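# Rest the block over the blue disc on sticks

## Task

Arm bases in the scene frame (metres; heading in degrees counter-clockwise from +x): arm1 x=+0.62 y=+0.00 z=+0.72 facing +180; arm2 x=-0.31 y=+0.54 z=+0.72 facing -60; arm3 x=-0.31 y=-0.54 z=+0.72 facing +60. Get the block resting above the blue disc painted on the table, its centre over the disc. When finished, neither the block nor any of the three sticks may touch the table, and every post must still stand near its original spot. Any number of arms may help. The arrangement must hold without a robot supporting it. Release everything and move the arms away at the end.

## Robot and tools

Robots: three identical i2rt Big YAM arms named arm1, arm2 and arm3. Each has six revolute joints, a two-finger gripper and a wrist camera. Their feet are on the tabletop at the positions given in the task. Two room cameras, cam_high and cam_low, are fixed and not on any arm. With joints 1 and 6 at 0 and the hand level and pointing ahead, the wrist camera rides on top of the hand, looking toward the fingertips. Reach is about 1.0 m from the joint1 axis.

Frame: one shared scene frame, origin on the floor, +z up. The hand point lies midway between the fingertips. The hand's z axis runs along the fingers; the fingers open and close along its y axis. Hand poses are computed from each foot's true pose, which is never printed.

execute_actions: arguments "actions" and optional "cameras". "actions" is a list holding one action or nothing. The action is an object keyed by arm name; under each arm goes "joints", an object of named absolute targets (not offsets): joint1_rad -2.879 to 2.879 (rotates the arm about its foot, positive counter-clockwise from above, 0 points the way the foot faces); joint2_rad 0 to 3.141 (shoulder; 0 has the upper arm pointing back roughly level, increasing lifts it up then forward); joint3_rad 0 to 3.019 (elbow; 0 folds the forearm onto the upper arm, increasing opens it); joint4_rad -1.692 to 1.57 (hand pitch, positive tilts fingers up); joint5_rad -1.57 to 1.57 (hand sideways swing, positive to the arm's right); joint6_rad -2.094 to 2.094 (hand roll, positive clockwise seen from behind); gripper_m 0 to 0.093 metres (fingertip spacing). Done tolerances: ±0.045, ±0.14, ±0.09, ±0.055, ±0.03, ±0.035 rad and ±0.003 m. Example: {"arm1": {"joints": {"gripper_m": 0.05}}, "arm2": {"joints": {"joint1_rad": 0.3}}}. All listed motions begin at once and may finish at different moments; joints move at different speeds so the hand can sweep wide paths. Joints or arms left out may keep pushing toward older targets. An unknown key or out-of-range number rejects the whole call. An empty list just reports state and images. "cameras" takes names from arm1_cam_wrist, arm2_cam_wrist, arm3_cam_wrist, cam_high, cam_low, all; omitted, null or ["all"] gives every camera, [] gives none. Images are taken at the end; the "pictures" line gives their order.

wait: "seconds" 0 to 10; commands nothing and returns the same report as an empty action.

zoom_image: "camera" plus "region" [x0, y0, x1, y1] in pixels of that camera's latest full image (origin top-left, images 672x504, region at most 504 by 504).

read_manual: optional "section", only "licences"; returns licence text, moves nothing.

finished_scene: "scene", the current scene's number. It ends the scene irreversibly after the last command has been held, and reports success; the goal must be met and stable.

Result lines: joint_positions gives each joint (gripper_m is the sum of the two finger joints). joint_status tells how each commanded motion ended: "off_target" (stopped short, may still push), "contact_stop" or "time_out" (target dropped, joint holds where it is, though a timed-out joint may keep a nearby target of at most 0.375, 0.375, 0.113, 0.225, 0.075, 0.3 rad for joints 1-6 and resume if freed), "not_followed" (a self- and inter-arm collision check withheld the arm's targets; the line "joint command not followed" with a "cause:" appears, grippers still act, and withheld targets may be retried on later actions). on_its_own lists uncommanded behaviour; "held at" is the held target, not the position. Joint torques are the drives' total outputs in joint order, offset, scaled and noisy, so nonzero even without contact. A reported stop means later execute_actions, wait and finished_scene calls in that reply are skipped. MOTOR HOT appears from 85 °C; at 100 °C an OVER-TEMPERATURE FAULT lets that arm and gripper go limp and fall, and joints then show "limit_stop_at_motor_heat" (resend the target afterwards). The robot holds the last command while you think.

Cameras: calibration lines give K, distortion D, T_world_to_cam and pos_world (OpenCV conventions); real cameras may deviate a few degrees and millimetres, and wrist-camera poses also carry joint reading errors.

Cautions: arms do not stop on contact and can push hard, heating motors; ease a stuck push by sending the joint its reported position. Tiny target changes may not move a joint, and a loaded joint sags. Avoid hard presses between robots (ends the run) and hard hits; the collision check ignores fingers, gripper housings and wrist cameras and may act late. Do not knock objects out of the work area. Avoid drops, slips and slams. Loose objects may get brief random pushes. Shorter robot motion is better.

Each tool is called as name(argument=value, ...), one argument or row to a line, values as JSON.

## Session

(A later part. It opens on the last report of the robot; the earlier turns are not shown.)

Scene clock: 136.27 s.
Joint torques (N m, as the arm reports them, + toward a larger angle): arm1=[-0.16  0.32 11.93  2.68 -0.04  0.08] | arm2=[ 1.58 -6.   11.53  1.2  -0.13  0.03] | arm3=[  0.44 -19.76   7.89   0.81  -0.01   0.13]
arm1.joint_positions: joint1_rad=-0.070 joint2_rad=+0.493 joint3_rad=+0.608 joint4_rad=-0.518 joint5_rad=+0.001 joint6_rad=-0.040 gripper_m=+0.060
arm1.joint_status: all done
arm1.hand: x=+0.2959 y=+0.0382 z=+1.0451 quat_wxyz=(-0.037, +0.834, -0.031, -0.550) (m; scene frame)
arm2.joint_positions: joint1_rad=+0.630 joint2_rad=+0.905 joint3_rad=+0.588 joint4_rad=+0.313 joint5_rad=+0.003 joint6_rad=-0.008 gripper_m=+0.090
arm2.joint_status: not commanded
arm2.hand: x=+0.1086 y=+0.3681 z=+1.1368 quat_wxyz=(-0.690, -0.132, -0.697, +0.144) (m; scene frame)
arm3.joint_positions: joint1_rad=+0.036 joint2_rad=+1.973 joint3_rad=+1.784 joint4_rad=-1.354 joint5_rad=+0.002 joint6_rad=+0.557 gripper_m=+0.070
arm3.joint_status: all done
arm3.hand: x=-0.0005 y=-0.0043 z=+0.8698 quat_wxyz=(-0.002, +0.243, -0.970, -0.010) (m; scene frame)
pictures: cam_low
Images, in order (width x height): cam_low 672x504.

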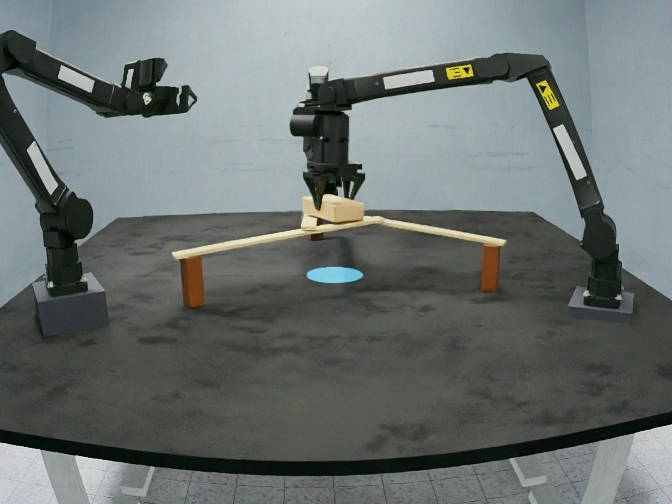

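execute_actions(
  actions=[
    {"arm3": {"joints": {"joint3_rad": 1.778}}},
  ],
  cameras=["cam_low"],
)

zoom_image(
  camera="cam_low",
  region=[290, 180, 400, 250],
)

Scene clock: 136.87 s.
Joint torques (N m, as the arm reports them, + toward a larger angle): arm1=[-0.11  0.39 11.91  2.71 -0.04  0.08] | arm2=[ 1.93 -5.88 11.62  1.12 -0.15  0.03] | arm3=[  0.68 -19.58   7.28   0.69   0.     0.13]
arm1.joint_positions: joint1_rad=-0.070 joint2_rad=+0.493 joint3_rad=+0.608 joint4_rad=-0.518 joint5_rad=+0.001 joint6_rad=-0.040 gripper_m=+0.060
arm1.joint_status: not commanded
arm1.hand: x=+0.2959 y=+0.0382 z=+1.0451 quat_wxyz=(-0.037, +0.834, -0.031, -0.550) (m; scene frame)
arm2.joint_positions: joint1_rad=+0.630 joint2_rad=+0.905 joint3_rad=+0.588 joint4_rad=+0.313 joint5_rad=+0.003 joint6_rad=-0.008 gripper_m=+0.090
arm2.joint_status: not commanded
arm2.hand: x=+0.1086 y=+0.3681 z=+1.1368 quat_wxyz=(-0.690, -0.132, -0.697, +0.144) (m; scene frame)
arm3.joint_positions: joint1_rad=+0.036 joint2_rad=+1.973 joint3_rad=+1.781 joint4_rad=-1.351 joint5_rad=+0.002 joint6_rad=+0.557 gripper_m=+0.070
arm3.joint_status: all done
arm3.hand: x=-0.0007 y=-0.0047 z=+0.8685 quat_wxyz=(-0.002, +0.243, -0.970, -0.010) (m; scene frame)
pictures: cam_low
Images, in order (width x height): cam_low 672x504.

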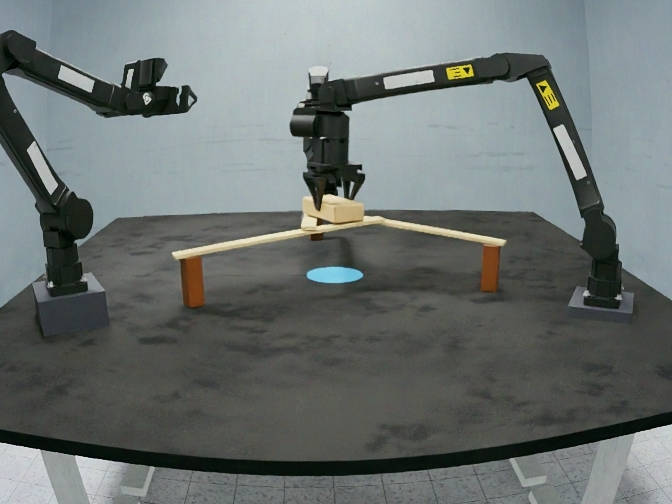

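Region (290, 180, 400, 250) of cam_low's 672x504 image, scaled by 4.582, with more detail than that image has; it fills the top 321 rows of this view, and the rest is white.

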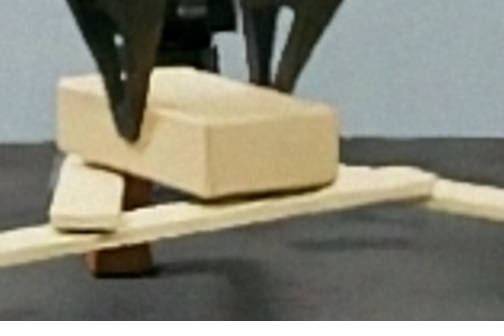

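execute_actions(
  actions=[
    {"arm3": {"joints": {"joint3_rad": 1.8, "gripper_m": 0.093}}},
  ],
  cameras=["arm3_cam_wrist", "cam_low"],
)

zoom_image(
  camera="cam_low",
  region=[290, 180, 400, 250],
)

Scene clock: 137.70 s.
Joint torques (N m, as the arm reports them, + toward a larger angle): arm1=[-0.17  0.39 11.9   2.71 -0.03  0.08] | arm2=[ 1.33 -5.92 11.46  1.18 -0.14  0.  ] | arm3=[  0.49 -19.84   8.96   0.61   0.     0.13]
arm1.joint_positions: joint1_rad=-0.070 joint2_rad=+0.493 joint3_rad=+0.608 joint4_rad=-0.518 joint5_rad=+0.001 joint6_rad=-0.040 gripper_m=+0.060
arm1.joint_status: not commanded
arm1.hand: x=+0.2959 y=+0.0382 z=+1.0451 quat_wxyz=(-0.037, +0.834, -0.031, -0.550) (m; scene frame)
arm2.joint_positions: joint1_rad=+0.630 joint2_rad=+0.905 joint3_rad=+0.588 joint4_rad=+0.313 joint5_rad=+0.003 joint6_rad=-0.008 gripper_m=+0.090
arm2.joint_status: not commanded
arm2.hand: x=+0.1086 y=+0.3681 z=+1.1368 quat_wxyz=(-0.690, -0.132, -0.697, +0.144) (m; scene frame)
arm3.joint_positions: joint1_rad=+0.036 joint2_rad=+1.973 joint3_rad=+1.781 joint4_rad=-1.351 joint5_rad=+0.002 joint6_rad=+0.557 gripper_m=+0.093
arm3.joint_status: all done
arm3.hand: x=-0.0009 y=-0.0046 z=+0.8685 quat_wxyz=(-0.002, +0.243, -0.970, -0.010) (m; scene frame)
pictures: arm3_cam_wrist, cam_low
camera_calibration (this result's frames):
arm3_cam_wrist: T_world_to_cam=[[0.45602, -0.88988, -0.012627, 0.0118662], [-0.729602, -0.381935, 0.56728, -0.492329], [-0.509634, -0.249478, -0.823428, 0.838559], [0, 0, 0, 1]] pos_world=[0.0627419, 0.031724, 0.969931]
Images, in order (width x height): arm3_cam_wrist 672x504, cam_low 672x504.

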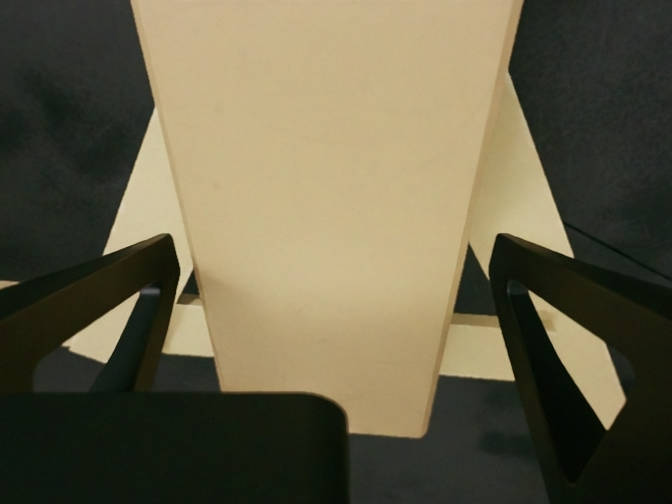

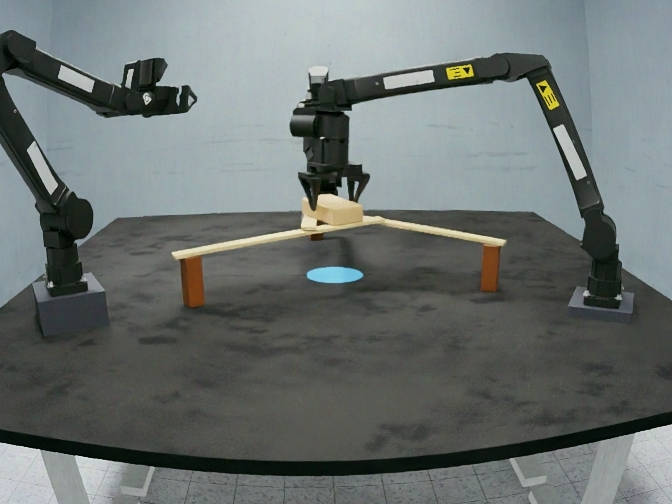

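Region (290, 180, 400, 250) of cam_low's 672x504 image, scaled by 4.582, with more detail than that image has; it fills the top 321 rows of this view, and the rest is white.

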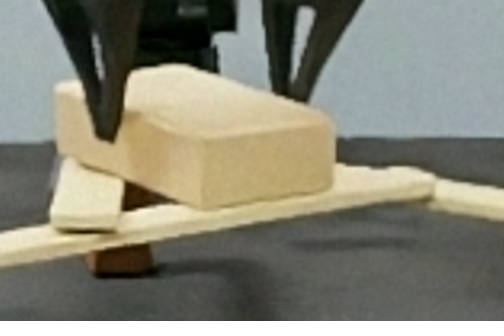

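execute_actions(
  actions=[
    {"arm3": {"joints": {"joint2_rad": 1.2}}},
  ],
  cameras=["cam_high", "cam_low"],
)

zoom_image(
  camera="cam_low",
  region=[160, 170, 520, 320],
)

zoom_image(
  camera="cam_high",
  region=[240, 170, 420, 320],
)

Scene clock: 143.07 s.
Joint torques (N m, as the arm reports them, + toward a larger angle): arm1=[-0.07  0.49 11.88  2.72 -0.03  0.07] | arm2=[ 2.12 -5.65 11.56  1.23 -0.1   0.03] | arm3=[ 0.57 -6.46  7.71  1.73 -0.02  0.08]
arm1.joint_positions: joint1_rad=-0.070 joint2_rad=+0.493 joint3_rad=+0.608 joint4_rad=-0.518 joint5_rad=+0.001 joint6_rad=-0.040 gripper_m=+0.060
arm1.joint_status: not commanded
arm1.hand: x=+0.2959 y=+0.0382 z=+1.0451 quat_wxyz=(-0.037, +0.834, -0.031, -0.550) (m; scene frame)
arm2.joint_positions: joint1_rad=+0.630 joint2_rad=+0.905 joint3_rad=+0.588 joint4_rad=+0.313 joint5_rad=+0.003 joint6_rad=-0.008 gripper_m=+0.090
arm2.joint_status: not commanded
arm2.hand: x=+0.1086 y=+0.3681 z=+1.1368 quat_wxyz=(-0.690, -0.132, -0.697, +0.144) (m; scene frame)
arm3.joint_positions: joint1_rad=+0.036 joint2_rad=+1.209 joint3_rad=+1.794 joint4_rad=-1.349 joint5_rad=+0.002 joint6_rad=+0.557 gripper_m=+0.093
arm3.joint_status: all done
arm3.hand: x=-0.0776 y=-0.1483 z=+1.2865 quat_wxyz=(-0.266, +0.221, -0.895, -0.283) (m; scene frame)
pictures: cam_high, cam_low
Images, in order (width x height): cam_high 672x504, cam_low 672x504.

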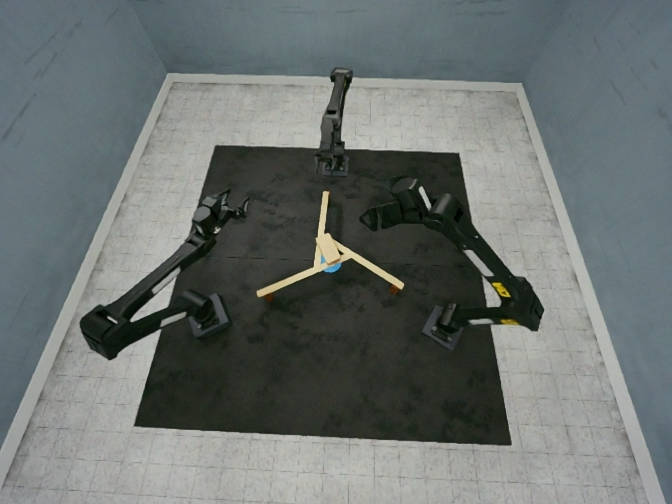

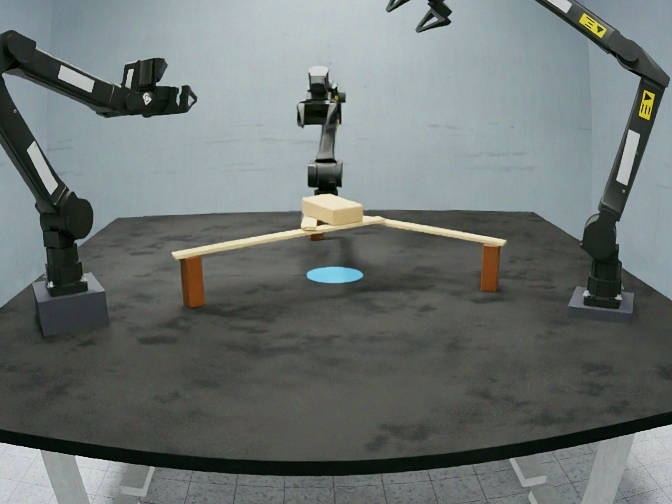

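Region (160, 170, 520, 320) of cam_low's 672x504 image, scaled by 1.400, with more detail than that image has; it fills the top 210 rows of this view, and the rest is white.

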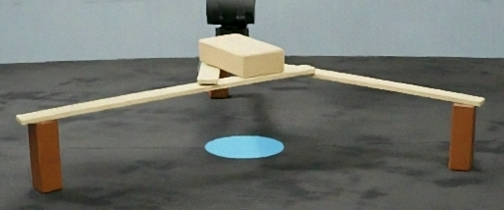

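Region (240, 170, 420, 320) of cam_high's 672x504 image, scaled by 2.800, with more detail than that image has.

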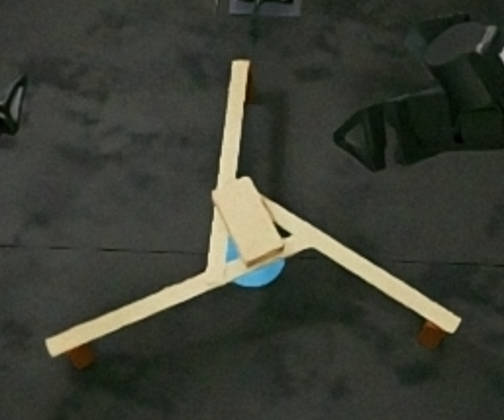

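finished_scene(
  scene=1,
)

The scene is finished: the task was done.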